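# Swing the post's hook down into the door's eye

## Task

Get the cabinet door open and leave the hook that swivels on the post hanging tip-downward through the eye fixed to the door, touching none of these: the table, the post, the cabinet body or the door. The cabinet is free-standing and has to finish upright, resting flat on its base, or the attempt fails. Success only counts if this holds with the robot no longer holding anything in place.

## Robot and tools

Robot: two arms, left_arm and right_arm, each carrying a two-finger gripper. The names are labels only; they do not match the sides of any camera picture.

Frame: all poses use one scene frame. Its origin sits on the table surface midway between the arms, +z is up, +x points out across the table, and left_arm is mounted on the +y side. Positions are in metres; orientations are quaternions written w first (qw, qx, qy, qz). On each gripper the fingers extend along its +z axis and the jaws open and close along its y axis. end_effector_position is the spot between the pads when shut; closed fingertips stick out about 33 mm past it, fully open ones about 9 mm. Closing pushes the tips roughly 24 mm further from the arm, so keep that gap above surfaces.

The row: every command row holds 20 numbers. Numbers 1-10 belong to left_arm: x, y, z, qw, qx, qy, qz, then gripper position, force_limit, speed. Numbers 11-20 are the same ten for right_arm. The seven pose numbers are an absolute target pose in the scene frame, not an offset. The three gripper numbers each lie in [-1, 1]. Optionally 12 more numbers (0 to 1) follow: stiffness multipliers for each joint, left_arm's six then right_arm's six, ordered waist, shoulder, elbow, forearm roll, wrist pitch, wrist roll; they persist until changed. Both arms must always be filled in. To keep an arm still, resend its full last reported pose and its gripper's last three numbers (a 0 is a real command). To hold an orientation, repeat the same quaternion you sent before rather than copying the drifted reported one.

Gripper numbers: position +1 is wide open (140 mm), about -0.8 brings the pads together, -1 squeezes until blocked. force_limit -1, 0, +1 give roughly 14, 60, 107 N. speed -1, 0, +1 give roughly 30, 140, 250 mm/s. object_status: 0 moving, 1 blocked while opening, 2 blocked while closing (a grip; check for this after sending -1), 3 reached its target or pads met. To squeeze harder on a held part, raise force_limit and change position slightly, e.g. -1 to -0.98. position_measured is in counts: 3 open, 230 closed, not linear.

execute_actions(actions): a list of actions; each action is a list of up to 15 rows, one per 1/30 s step, and a shorter list repeats its last row to fill 15 steps (0.5 s). Empty list just returns state and images. If any target lies over 0.6 m from that gripper's current position along any of its own axes, that action is rejected for both arms; a malformed action, or a first action failing this test against the latest reported state, rejects the entire call. Each step the commanded pose is clipped to within 70 mm and 16 degrees of the measured one, so large jumps need several actions; after an action the arm stops at its last clipped pose.

move(target, speed, stop_force, blocking): target is one row as above (absolute poses). Each gripper travels a straight line, turning the short way; all paths finish together, 0.5 to 10 s long, cut off at 10 s. speed is the path top speed in m/s, 0.002 to 0.5 (default 0.25); rotation is capped at twice that in rad/s. Paths ignore obstacles and the other arm, and real motion can lag, wander, or overshoot speed near full stretch. stop_force (20-80 N, one value for both arms, not before 0.2 s of scene time) ends an arm's path when push against its motion rises that much; the arm then backs to its pose two steps earlier. Use it only with slow speeds and without rotating the gripper; leave it out when pulling away from something. blocking=false returns after 0.5 s while motion continues; it cannot combine with stop_force, and further rows or moves are refused until wait or stop shows the end. The result adds a move: line with each arm's ending (done, off_target, moving, held, fault, contact) and limits (paced = pose clipped; held = some steps blocked, after which the arm may jump fast), plus distance to target.

wait(seconds): 0 to 10, arms keep their last command; returns early if a running move finishes. stop: brakes a running move; fingers keep going. zoom_image(camera, region): region [x0, y0, x1, y1] in pixels, at most 504 by 504, from cam_head_left, cam_head_right, cam_left_wrist or cam_right_wrist (all 504x504). The head cameras sit near x -1.1, z 0.93 looking over the table. finished_scene(scene): pass the current scene number; it is final.

Results: a state line per arm with gripper position, quaternion and velocities (reported position can be off, more at long reach); Hand target lines showing what each arm is driving toward; pose unreachable lines when clearance checks alter a command; step readings with HELD marks; Flange force (noisy, includes held weight; no reading near singular poses); MOTOR HOT and fault lines.

Cautions: arms are stiff, so commanding even a little past a firm contact can trigger a fault. A joint reaching its load limit (waist and shoulder 316, elbow 148, wrist joints 41.8 N m) or any outside force of 144 N halts that arm for 10 s and drops the rest of the call. Don't let the arms collide, don't knock anything off the table, don't tip the cabinet, and avoid drops, slams and hard shoves. Occasional random tugs may disturb held or loose objects.

Each tool is called after ">>>" in YAML: its name, and indented under it one key for each argument.

## Session

>>> execute_actions:
  actions: []

Scene clock: 0.00 s.
left_arm: end_effector_position=(+0.0417, +0.2192, +0.1104) position_measured=3 object_status=3 end_effector_quat_wxyz=(+0.699, -0.624, -0.252, -0.241) end_effector_velocity=(+0.000, -0.000, +0.000) end_effector_angular_velocity=(-0.000, +0.001, +0.001) | right_arm: end_effector_position=(+0.6919, -0.7076, +0.3215) position_measured=3 object_status=3 end_effector_quat_wxyz=(+0.001, +1.000, +0.005, -0.000) end_effector_velocity=(+0.000, +0.002, -0.001) end_effector_angular_velocity=(+0.000, +0.001, +0.004)
Joint positions: left_arm=[-1.4    0.726  2.132  0.052  1.947 -0.701] | right_arm=[-0.054  0.165  1.604 -0.001  1.373  1.519]
Joint velocities: left_arm=[ 0.001 -0.    -0.     0.     0.     0.001] | right_arm=[ 0.003  0.001 -0.     0.    -0.    -0.   ]
Flange force (N, the push that the arm receives, along the gripper's own x y z axes): no reading
Hand target (left_arm): +0.042, +0.219, +0.110; +0.699, -0.624, -0.252, -0.241
Hand target (right_arm): +0.692, -0.708, +0.322; +0.001, +1.000, +0.005, -0.000
Joint stiffness scale: left_arm=[1. 1. 1. 1. 1. 1.] | right_arm=[1. 1. 1. 1. 1. 1.]

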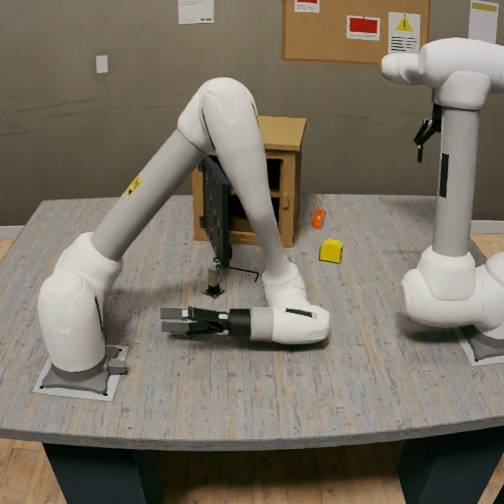

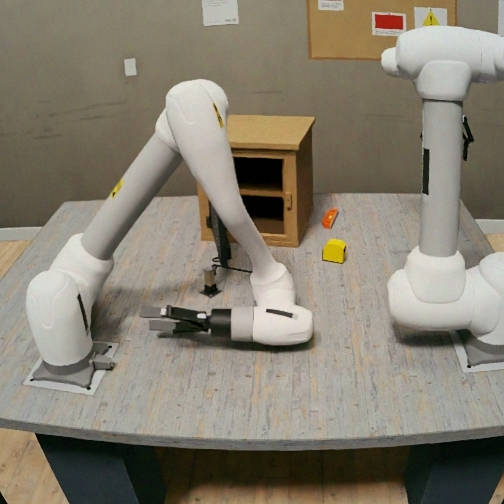

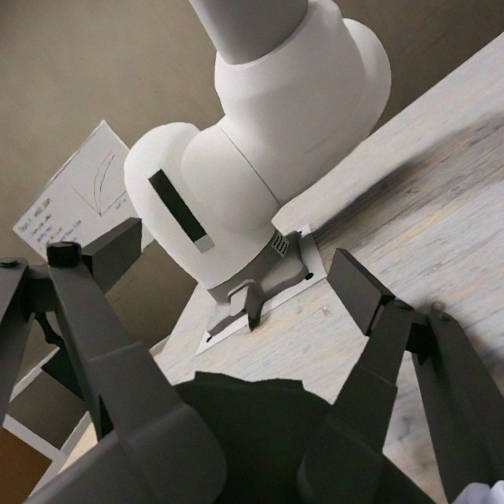

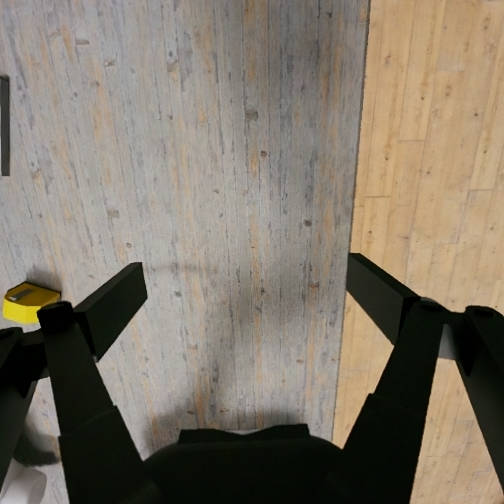

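>>> move:
  target: [0.0,0.15,0.4,0.383,-0.924,0,0,1,0,0,0.692,-0.708,0.322,0,1,0,0,1,0,0]

>>> move:
  target: [0.2,0.3,0.42,0,1,0,0,1,0,0,0.692,-0.708,0.322,0,1,0,0,1,0,0]

Scene clock: 8.07 s.
left_arm: end_effector_position=(+0.0005, +0.1510, +0.3949) position_measured=3 object_status=3 end_effector_quat_wxyz=(-0.387, +0.922, +0.002, +0.003) end_effector_velocity=(-0.001, -0.001, +0.001) end_effector_angular_velocity=(-0.004, +0.006, -0.000) | right_arm: end_effector_position=(+0.6919, -0.7076, +0.3215) position_measured=3 object_status=3 end_effector_quat_wxyz=(+0.001, +1.000, +0.002, -0.000) end_effector_velocity=(-0.000, +0.001, -0.000) end_effector_angular_velocity=(-0.000, +0.001, +0.001)
Joint positions: left_arm=[-1.506 -0.007  1.839  0.001  2.103 -0.01 ] | right_arm=[-0.054  0.165  1.604 -0.001  1.373  1.525]
Joint velocities: left_arm=[ 0.001 -0.002 -0.002 -0.004  0.     0.004] | right_arm=[ 0.001  0.     0.    -0.     0.001 -0.   ]
Flange force (N, the push that the arm receives, along the gripper's own x y z axes): left_arm=[-0.1 -1.8 2.4] | right_arm=[-1.7 -3.0 0.9]
Hand target (left_arm): -0.000, +0.150, +0.399; -0.383, +0.924, +0.000, +0.000
Hand target (right_arm): +0.692, -0.708, +0.322; +0.000, +1.000, +0.000, -0.000
Off the commanded pose (left_arm): 0.005 m, 1 deg.
Off the commanded pose (right_arm): 0.001 m, 0 deg.
Joint stiffness scale: left_arm=[1. 1. 1. 1. 1. 1.] | right_arm=[1. 1. 1. 1. 1. 1.]
move: off_target (left_arm)
camera_calibration (this result's frames):
cam_left_wrist: T_world_to_cam=[[0.186461, -0.710228, -0.678829, 0.371857], [-0.919538, -0.369461, 0.133972, 0.00903178], [-0.345951, 0.599229, -0.721971, 0.371001], [0, 0, 0, 1]] pos_world=[0.0673165, 0.045126, 0.51907]
cam_right_wrist: T_world_to_cam=[[-0.0556809, -0.998411, 0.00867825, -0.667107], [-0.95583, 0.0558145, 0.288571, 0.630315], [-0.288597, 0.00777296, -0.957419, 0.681294], [0, 0, 0, 1]] pos_world=[0.761948, -0.706523, 0.476183]

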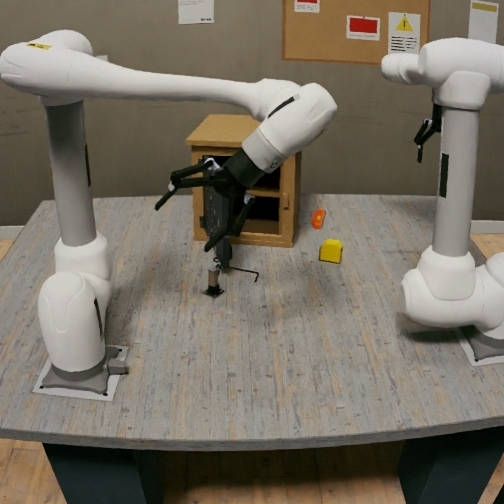

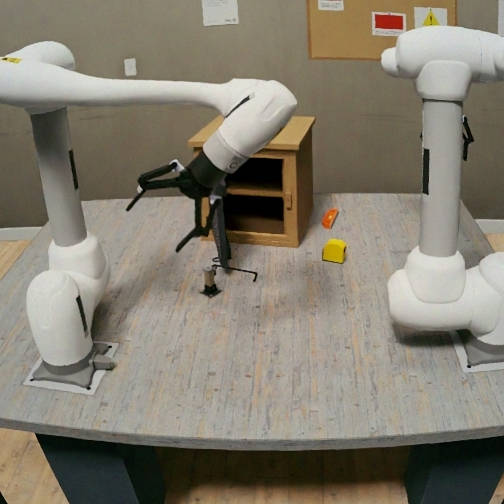

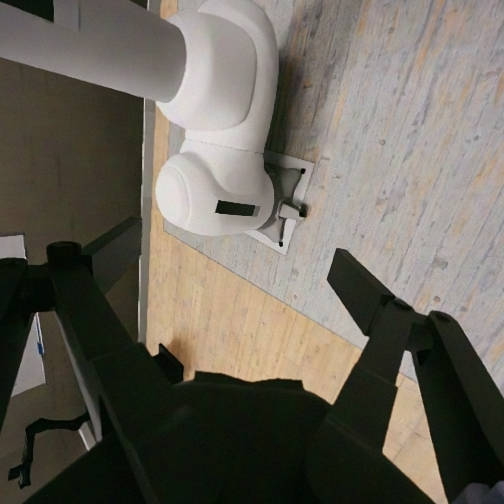

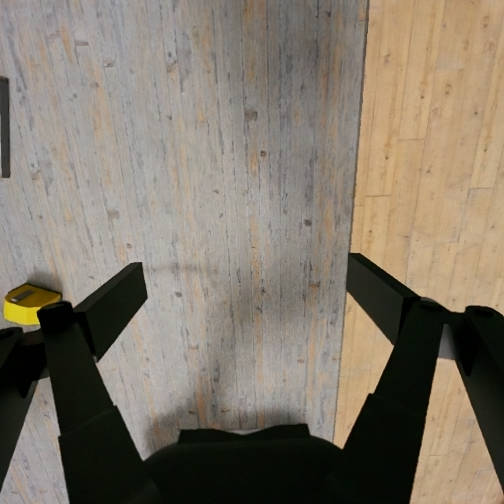

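Scene clock: 10.17 s.
left_arm: end_effector_position=(+0.2010, +0.2990, +0.4222) position_measured=3 object_status=3 end_effector_quat_wxyz=(-0.001, +1.000, +0.002, +0.000) end_effector_velocity=(+0.002, +0.001, -0.001) end_effector_angular_velocity=(-0.011, +0.007, -0.004) | right_arm: end_effector_position=(+0.6919, -0.7076, +0.3215) position_measured=3 object_status=3 end_effector_quat_wxyz=(+0.001, +1.000, +0.002, -0.000) end_effector_velocity=(-0.000, +0.000, +0.001) end_effector_angular_velocity=(+0.000, -0.000, +0.001)
Joint positions: left_arm=[-0.63  -0.47   1.952  0.001  1.66   0.867] | right_arm=[-0.054  0.165  1.604 -0.001  1.373  1.525]
Joint velocities: left_arm=[ 0.021  0.002  0.    -0.013 -0.004  0.025] | right_arm=[ 0.    -0.001  0.     0.     0.001 -0.001]
Flange force (N, the push that the arm receives, along the gripper's own x y z axes): left_arm=[-3.3 -0.5 1.6] | right_arm=[1.1 -2.3 0.2]
Hand target (left_arm): +0.200, +0.299, +0.419; +0.001, +1.000, +0.000, -0.002
Hand target (right_arm): +0.692, -0.708, +0.322; +0.000, +1.000, +0.000, -0.000
Off the commanded pose (left_arm): 0.003 m, 0 deg.
Off the commanded pose (right_arm): 0.001 m, 0 deg.
Joint stiffness scale: left_arm=[1. 1. 1. 1. 1. 1.] | right_arm=[1. 1. 1. 1. 1. 1.]
move: done
camera_calibration (this result's frames):
cam_left_wrist: T_world_to_cam=[[0.184341, -0.982448, 0.0285206, 0.241268], [-0.918426, -0.161849, 0.360969, 0.0862371], [-0.350017, -0.0927354, -0.932142, 0.667811], [0, 0, 0, 1]] pos_world=[0.268472, 0.31292, 0.584484]
cam_right_wrist: T_world_to_cam=[[-0.0556872, -0.998411, 0.00867823, -0.667102], [-0.95583, 0.0558205, 0.288571, 0.630319], [-0.288597, 0.00777478, -0.957419, 0.681296], [0, 0, 0, 1]] pos_world=[0.761948, -0.706523, 0.476183]

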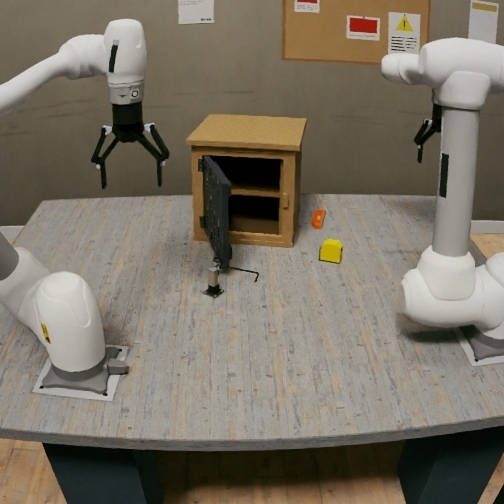

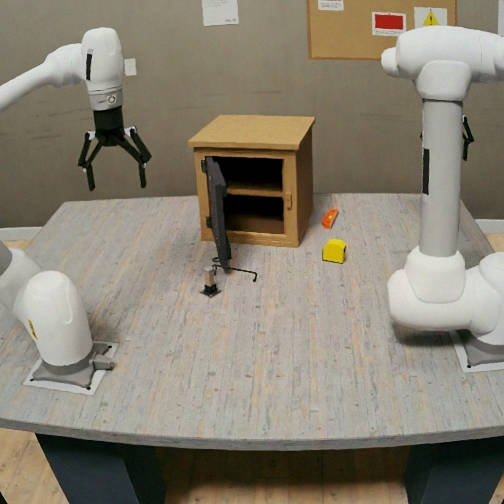

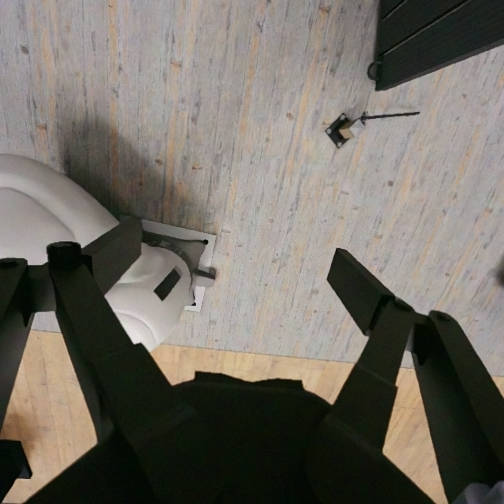

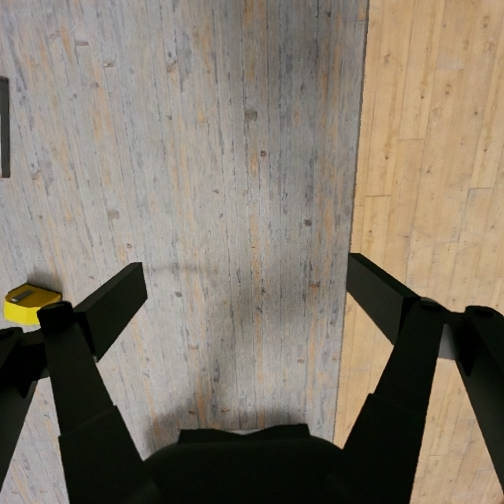

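>>> move:
  target: [0.33,0.24,0.22,0,1,0,0,1,0,0,0.692,-0.708,0.322,0,1,0,0,1,0,0]

>>> zoom_image:
  camera: "cam_head_left"
  region: [180,200,280,300]

>>> zoom_image:
  camera: "cam_head_right"
  region: [180,200,280,300]

Scene clock: 17.37 s.
left_arm: end_effector_position=(+0.3309, +0.2382, +0.2251) position_measured=3 object_status=3 end_effector_quat_wxyz=(+0.002, +1.000, +0.001, +0.003) end_effector_velocity=(+0.002, +0.000, -0.001) end_effector_angular_velocity=(-0.001, -0.002, +0.003) | right_arm: end_effector_position=(+0.6919, -0.7076, +0.3215) position_measured=3 object_status=3 end_effector_quat_wxyz=(+0.001, +1.000, +0.002, -0.000) end_effector_velocity=(-0.000, +0.002, -0.000) end_effector_angular_velocity=(+0.002, +0.001, +0.001)
Joint positions: left_arm=[-0.539 -0.166  2.115 -0.     1.185  0.959] | right_arm=[-0.054  0.165  1.604 -0.001  1.373  1.525]
Joint velocities: left_arm=[ 0.003  0.003  0.    -0.    -0.005  0.001] | right_arm=[0.002 0.    0.    0.002 0.    0.   ]
Flange force (N, the push that the arm receives, along the gripper's own x y z axes): left_arm=[-3.4 -5.4 -0.1] | right_arm=[1.8 -2.3 0.9]
Hand target (left_arm): +0.329, +0.240, +0.220; +0.000, +1.000, -0.000, -0.000
Hand target (right_arm): +0.692, -0.708, +0.322; +0.000, +1.000, +0.000, -0.000
Off the commanded pose (left_arm): 0.005 m, 0 deg.
Off the commanded pose (right_arm): 0.001 m, 0 deg.
Joint stiffness scale: left_arm=[1. 1. 1. 1. 1. 1.] | right_arm=[1. 1. 1. 1. 1. 1.]
move: off_target (left_arm)
camera_calibration (this result's frames):
cam_left_wrist: T_world_to_cam=[[0.182838, -0.982518, 0.0350632, 0.1623], [-0.920698, -0.158609, 0.356593, 0.267798], [-0.344797, -0.0974815, -0.933602, 0.523669], [0, 0, 0, 1]] pos_world=[0.397446, 0.252985, 0.387712]
cam_right_wrist: T_world_to_cam=[[-0.0556896, -0.99841, 0.0086783, -0.6671], [-0.95583, 0.0558228, 0.288571, 0.630321], [-0.288597, 0.00777541, -0.957419, 0.681296], [0, 0, 0, 1]] pos_world=[0.761948, -0.706523, 0.476183]

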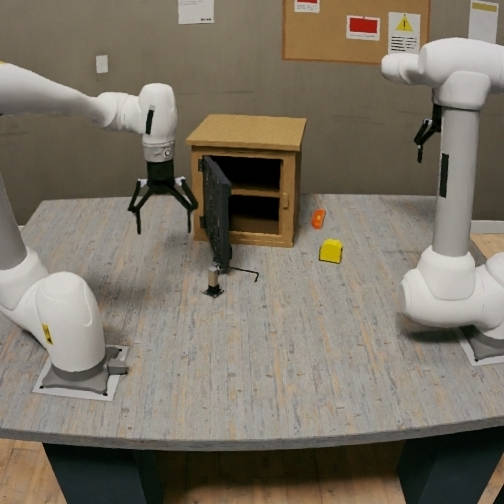

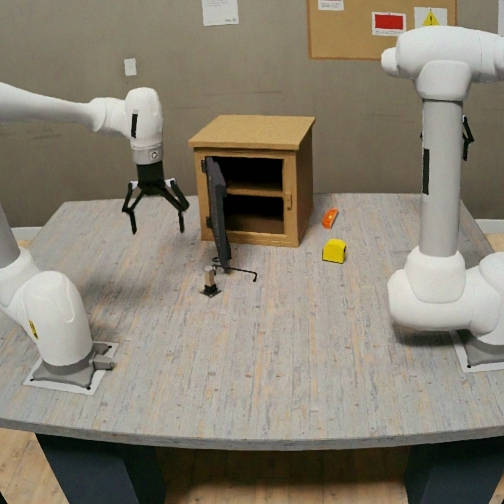

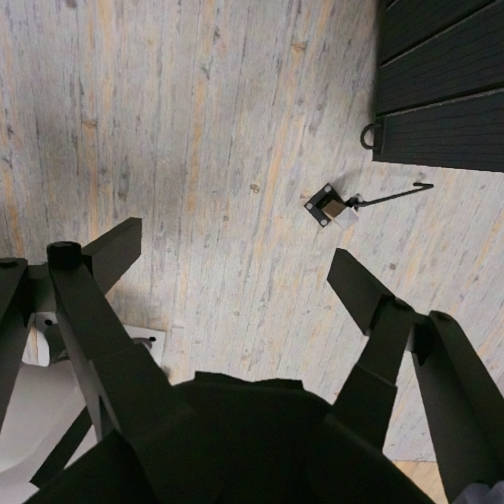

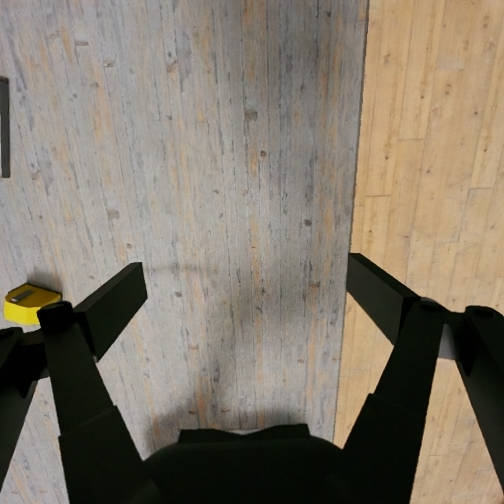

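Region (180, 200, 280, 300) of cam_head_left's 504x504 image, scaled by 5.040, with more detail than that image has.

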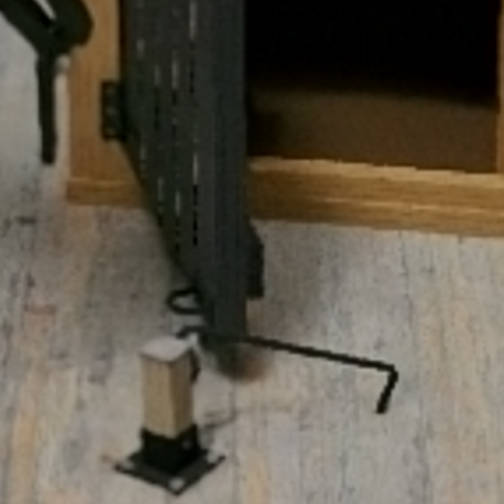

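Region (180, 200, 280, 300) of cam_head_right's 504x504 image, scaled by 5.040, with more detail than that image has.

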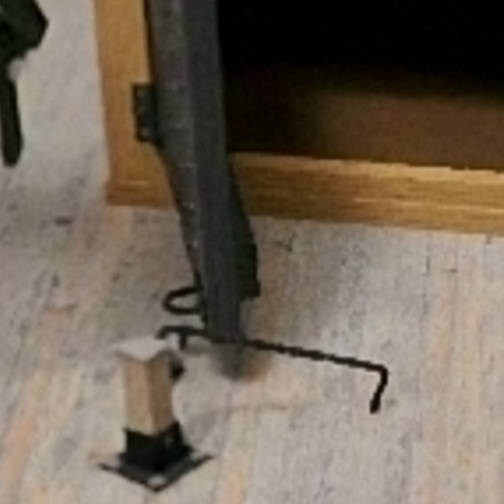

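>>> move:
  target: [0.25,0.3,0.22,0,1,0,0,1,0,0,0.49,0.08,0.42,0,1,0,0,1,0,0]

action 0: the call puts the target (right_arm/x, right_arm/y, right_arm/z) 0.788 m from right_arm's end_effector_position in the last result along the gripper's own y axis as it stood there; a target may be at most 0.6 m away along each of those axes, so nothing of the call was run and nothing moved. Command a nearer target, and go on from there in a later call.

>>> move:
  target: [0.25,0.3,0.22,0,1,0,0,1,0,0,0.5,-0.3,0.44,0,1,0,0,1,0,0]

>>> move:
  target: [0.25,0.3,0.22,0,1,0,0,1,0,0,0.49,0.08,0.42,0,1,0,0,1,0,0]

Scene clock: 36.60 s.
left_arm: end_effector_position=(+0.2539, +0.2968, +0.2226) position_measured=3 object_status=3 end_effector_quat_wxyz=(+0.002, +1.000, +0.001, +0.003) end_effector_velocity=(-0.000, +0.000, +0.001) end_effector_angular_velocity=(-0.001, -0.002, +0.000) | right_arm: end_effector_position=(+0.5019, -0.3022, +0.4387) position_measured=3 object_status=3 end_effector_quat_wxyz=(-0.001, +1.000, -0.001, +0.003) end_effector_velocity=(+0.000, +0.001, +0.001) end_effector_angular_velocity=(-0.001, +0.000, -0.005)
Joint positions: left_arm=[-0.527 -0.342  2.243 -0.     1.234  0.971] | right_arm=[ 0.663  0.091  1.478 -0.001  1.568  2.247]
Joint velocities: left_arm=[-0.    -0.003 -0.     0.     0.001 -0.001] | right_arm=[ 0.001  0.002 -0.003 -0.     0.002  0.006]
Flange force (N, the push that the arm receives, along the gripper's own x y z axes): left_arm=[-0.1 -4.2 0.4] | right_arm=[-1.4 -3.3 2.6]
Hand target (left_arm): +0.250, +0.300, +0.220; +0.000, +1.000, +0.000, -0.000
Hand target (right_arm): +0.500, -0.299, +0.440; -0.000, +1.000, -0.000, +0.000
Off the commanded pose (left_arm): 0.006 m, 0 deg.
Off the commanded pose (right_arm): 0.003 m, 0 deg.
Joint stiffness scale: left_arm=[1. 1. 1. 1. 1. 1.] | right_arm=[1. 1. 1. 1. 1. 1.]
move: off_target (left_arm)
camera_calibration (this result's frames):
cam_left_wrist: T_world_to_cam=[[0.183104, -0.982499, 0.0341964, 0.234139], [-0.92034, -0.159084, 0.357305, 0.207004], [-0.345612, -0.0968964, -0.933362, 0.50051], [0, 0, 0, 1]] pos_world=[0.320624, 0.31147, 0.385187]
cam_right_wrist: T_world_to_cam=[[-0.0615049, -0.998096, 0.00466224, -0.269238], [-0.957159, 0.0603052, 0.283214, 0.396706], [-0.282956, 0.0129565, -0.959045, 0.735005], [0, 0, 0, 1]] pos_world=[0.571125, -0.302172, 0.593806]

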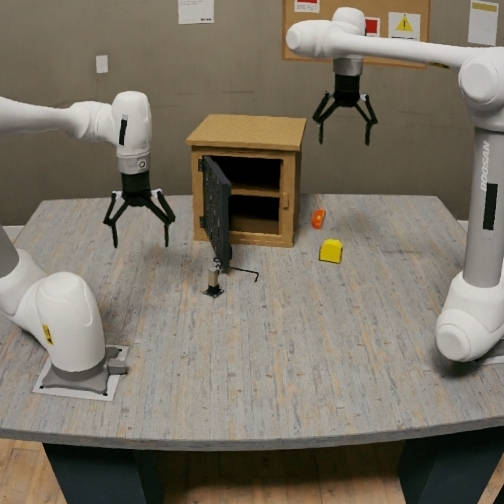

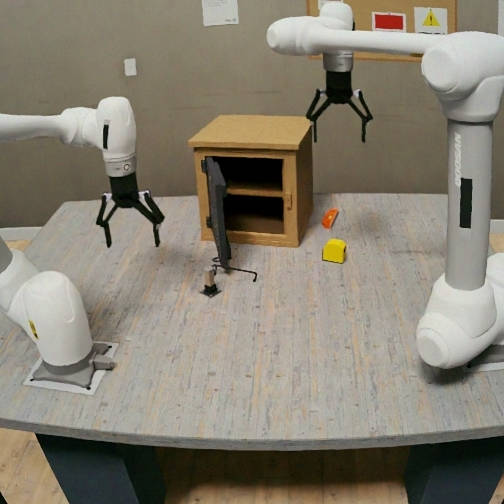

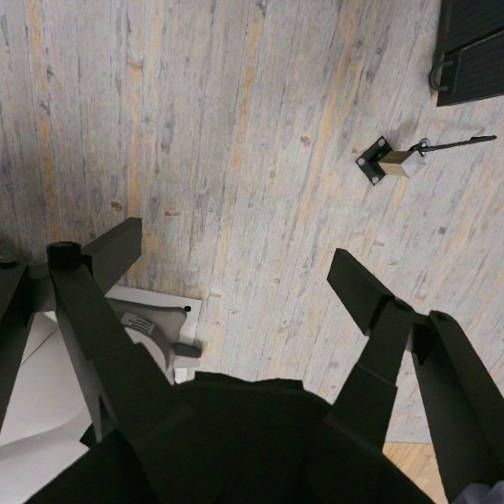

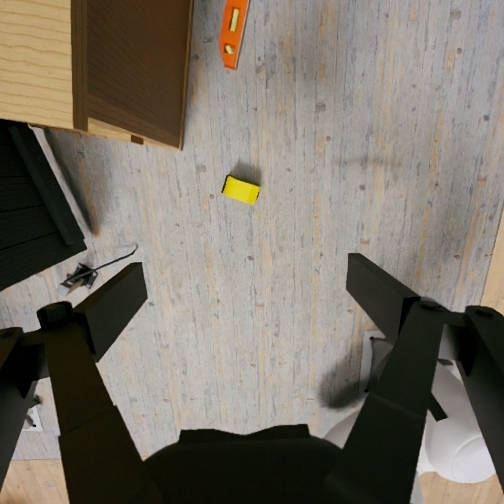

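Scene clock: 38.70 s.
left_arm: end_effector_position=(+0.2538, +0.2969, +0.2226) position_measured=3 object_status=3 end_effector_quat_wxyz=(+0.002, +1.000, +0.001, +0.002) end_effector_velocity=(+0.000, +0.000, -0.001) end_effector_angular_velocity=(+0.002, +0.002, +0.001) | right_arm: end_effector_position=(+0.4939, +0.0777, +0.4194) position_measured=3 object_status=3 end_effector_quat_wxyz=(-0.002, +1.000, -0.001, +0.002) end_effector_velocity=(-0.000, +0.002, +0.003) end_effector_angular_velocity=(+0.001, -0.001, -0.001)
Joint positions: left_arm=[-0.527 -0.342  2.243 -0.     1.234  0.971] | right_arm=[ 1.002  0.617  0.786 -0.001  1.734  2.587]
Joint velocities: left_arm=[ 0.001  0.002  0.     0.001  0.    -0.   ] | right_arm=[ 0.002  0.003 -0.011 -0.001  0.006  0.003]
Flange force (N, the push that the arm receives, along the gripper's own x y z axes): left_arm=[-0.7 -2.3 0.9] | right_arm=[-3.2 2.4 0.5]
Hand target (left_arm): +0.250, +0.300, +0.220; -0.000, +1.000, +0.000, -0.000
Hand target (right_arm): +0.490, +0.080, +0.420; -0.000, +1.000, -0.000, +0.000
Off the commanded pose (left_arm): 0.006 m, 0 deg.
Off the commanded pose (right_arm): 0.005 m, 0 deg.
Joint stiffness scale: left_arm=[1. 1. 1. 1. 1. 1.] | right_arm=[1. 1. 1. 1. 1. 1.]
move: off_target (left_arm, right_arm)
camera_calibration (this result's frames):
cam_left_wrist: T_world_to_cam=[[0.183107, -0.982501, 0.0341048, 0.234266], [-0.920302, -0.159109, 0.357393, 0.206918], [-0.345712, -0.0968277, -0.933331, 0.500387], [0, 0, 0, 1]] pos_world=[0.320521, 0.31154, 0.385086]
cam_right_wrist: T_world_to_cam=[[-0.0618993, -0.998076, 0.0036447, 0.110194], [-0.956748, 0.0603754, 0.284585, 0.370757], [-0.284257, 0.0141285, -0.958644, 0.709616], [0, 0, 0, 1]] pos_world=[0.563256, 0.0775715, 0.574356]

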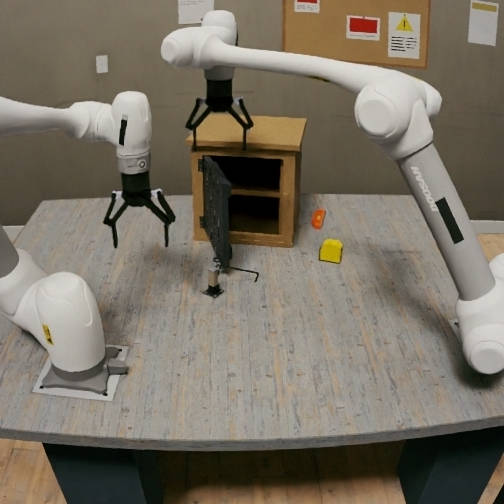

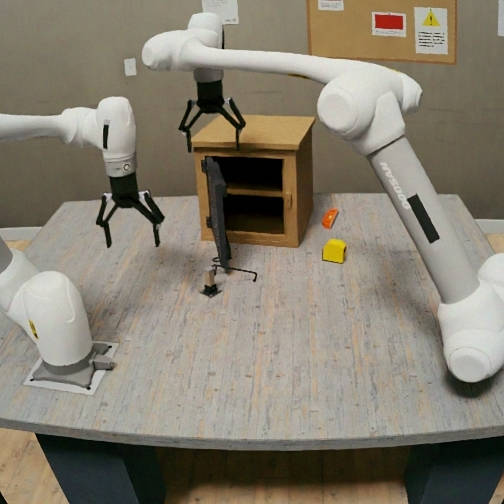

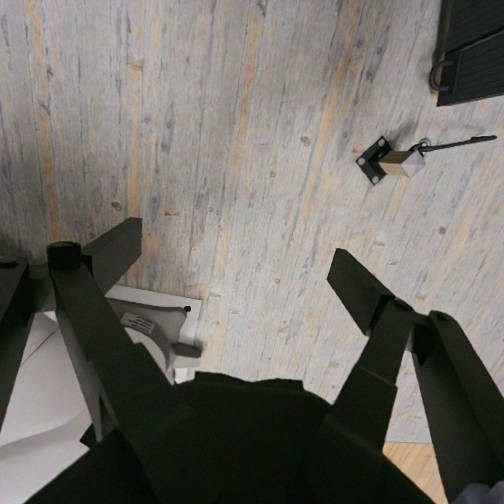

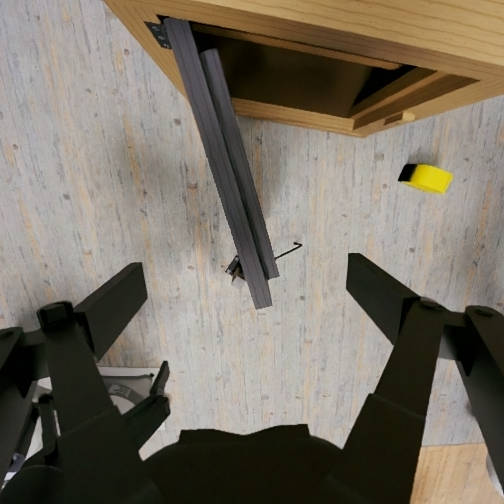

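>>> move:
  target: [0.25,0.3,0.22,0,1,0,0,1,0,0,0.51,0.08,0.28,0,1,0,0,1,0,0]
  speed: 0.12

>>> move:
  target: [0.3,0.17,0.25,0,1,0,0,1,0,0,0.52,-0.035,0.28,0,1,0,0,1,0,0]
  speed: 0.05

Scene clock: 45.10 s.
left_arm: end_effector_position=(+0.2538, +0.2969, +0.2225) position_measured=3 object_status=3 end_effector_quat_wxyz=(+0.002, +1.000, +0.001, +0.002) end_effector_velocity=(+0.000, -0.000, -0.000) end_effector_angular_velocity=(+0.000, -0.001, -0.001) | right_arm: end_effector_position=(+0.5068, +0.0812, +0.2868) position_measured=3 object_status=3 end_effector_quat_wxyz=(-0.001, +1.000, +0.001, +0.001) end_effector_velocity=(+0.002, -0.000, -0.000) end_effector_angular_velocity=(+0.003, -0.003, +0.000)
Joint positions: left_arm=[-0.527 -0.342  2.243 -0.     1.234  0.971] | right_arm=[ 0.993  0.624  1.012 -0.001  1.504  2.573]
Joint velocities: left_arm=[-0.001  0.     0.     0.001 -0.001 -0.   ] | right_arm=[-0.001 -0.001  0.002 -0.001 -0.005 -0.001]
Flange force (N, the push that the arm receives, along the gripper's own x y z axes): left_arm=[0.2 -1.8 0.4] | right_arm=[-3.7 2.3 0.2]
Hand target (left_arm): +0.250, +0.300, +0.220; -0.000, +1.000, +0.000, -0.000
Hand target (right_arm): +0.510, +0.080, +0.280; +0.000, +1.000, +0.000, -0.000
Off the commanded pose (left_arm): 0.005 m, 0 deg.
Off the commanded pose (right_arm): 0.008 m, 0 deg.
Joint stiffness scale: left_arm=[1. 1. 1. 1. 1. 1.] | right_arm=[1. 1. 1. 1. 1. 1.]
move: off_target (left_arm, right_arm)
camera_calibration (this result's frames):
cam_left_wrist: T_world_to_cam=[[0.183107, -0.982502, 0.0340984, 0.234272], [-0.920299, -0.15911, 0.357399, 0.206914], [-0.345719, -0.0968228, -0.933329, 0.50038], [0, 0, 0, 1]] pos_world=[0.320517, 0.311543, 0.38508]
cam_right_wrist: T_world_to_cam=[[-0.057481, -0.998329, 0.00598929, 0.11209], [-0.956622, 0.056794, 0.285742, 0.420529], [-0.285604, 0.0106953, -0.958288, 0.586975], [0, 0, 0, 1]] pos_world=[0.576373, 0.0817417, 0.441657]

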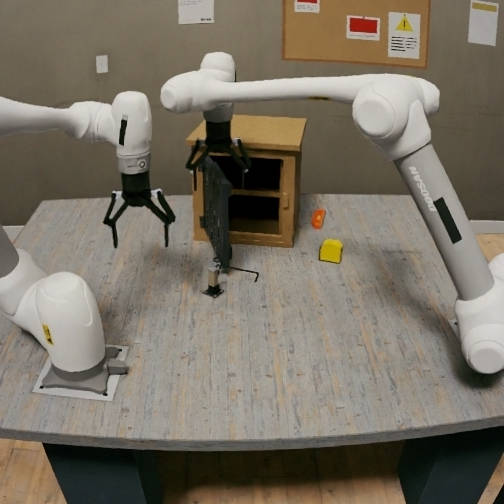

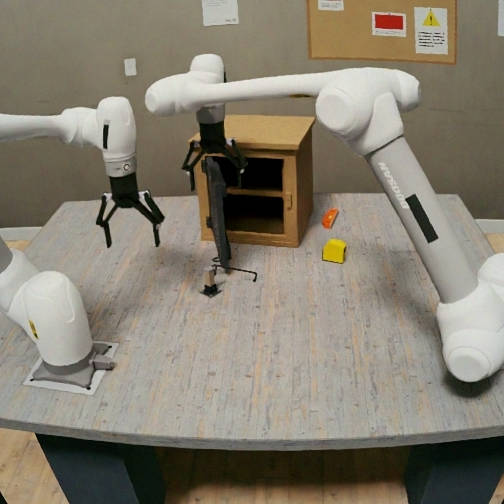

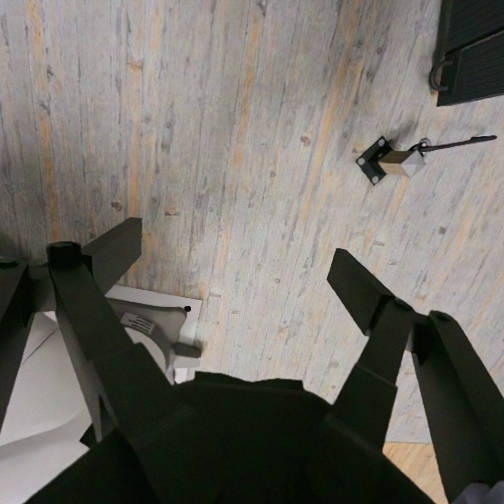

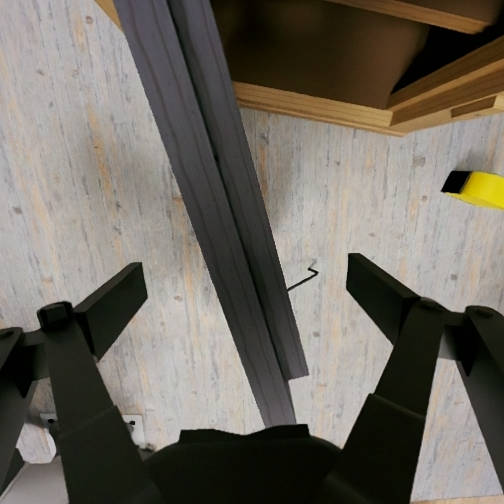

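Scene clock: 48.53 s.
left_arm: end_effector_position=(+0.2980, +0.1727, +0.2477) position_measured=3 object_status=3 end_effector_quat_wxyz=(-0.000, +1.000, -0.001, -0.000) end_effector_velocity=(+0.000, -0.002, +0.001) end_effector_angular_velocity=(+0.000, +0.000, -0.000) | right_arm: end_effector_position=(+0.5179, -0.0327, +0.2805) position_measured=3 object_status=3 end_effector_quat_wxyz=(+0.002, +1.000, +0.001, -0.001) end_effector_velocity=(-0.000, +0.000, +0.000) end_effector_angular_velocity=(+0.002, +0.000, -0.000)
Joint positions: left_arm=[-0.708 -0.158  2.065 -0.     1.235  0.796] | right_arm=[ 0.908  0.47   1.266 -0.001  1.41   2.488]
Joint velocities: left_arm=[-0.002  0.002 -0.003  0.     0.001 -0.002] | right_arm=[-0.    -0.001  0.     0.001 -0.001 -0.   ]
Flange force (N, the push that the arm receives, along the gripper's own x y z axes): left_arm=[-2.2 -6.5 0.2] | right_arm=[-2.2 0.2 0.5]
Hand target (left_arm): +0.300, +0.170, +0.250; -0.000, +1.000, -0.000, +0.000
Hand target (right_arm): +0.520, -0.035, +0.280; +0.000, +1.000, +0.000, -0.000
Off the commanded pose (left_arm): 0.004 m, 0 deg.
Off the commanded pose (right_arm): 0.003 m, 0 deg.
Joint stiffness scale: left_arm=[1. 1. 1. 1. 1. 1.] | right_arm=[1. 1. 1. 1. 1. 1.]
move: off_target (left_arm); limits=held; held on 11 of 103 steps (left_arm)
pose unreachable (left arm): on one or more control steps of this call, first in action 0 (counted from 0), this arm could not follow its commanded pose, so it was not sent that pose on those steps. It may still have moved: this result reports where it is.
cause: the commanded pose would bring a part of the arm too close to another arm (a part of this arm just beyond joint 5 (wrist pitch) and a part of the other arm just beyond its joint 4 (forearm roll)).
camera_calibration (this result's frames):
cam_left_wrist: T_world_to_cam=[[0.177956, -0.983598, 0.0294378, 0.106167], [-0.919227, -0.155483, 0.361728, 0.216872], [-0.351218, -0.0914316, -0.931819, 0.527473], [0, 0, 0, 1]] pos_world=[0.36572, 0.186373, 0.409935]
cam_right_wrist: T_world_to_cam=[[-0.057441, -0.998279, 0.0118093, -0.00257801], [-0.955461, 0.0583993, 0.289282, 0.437895], [-0.289474, 0.00533336, -0.957171, 0.586899], [0, 0, 0, 1]] pos_world=[0.588136, -0.0312765, 0.435118]

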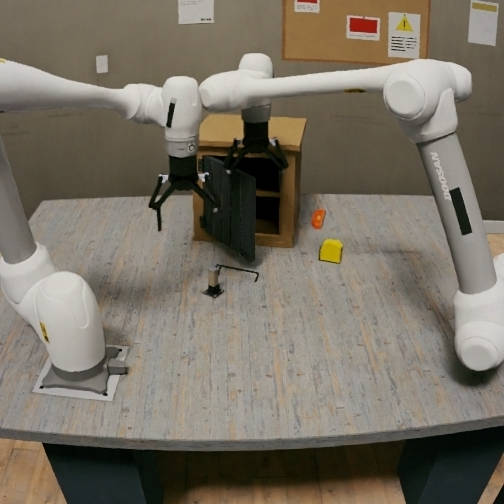

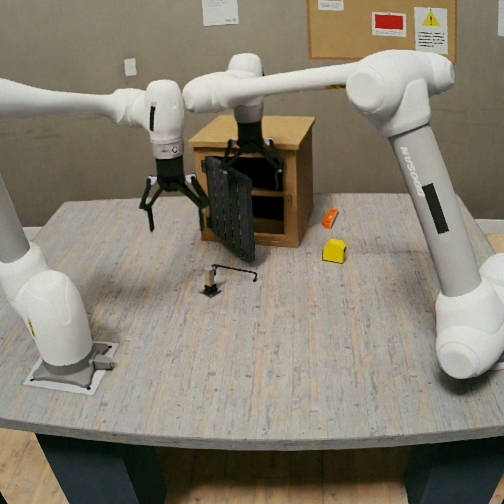

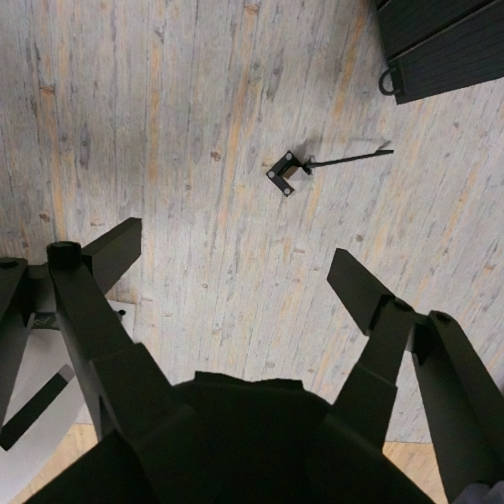

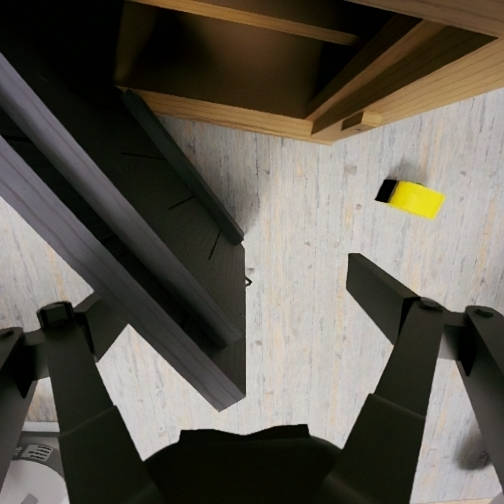

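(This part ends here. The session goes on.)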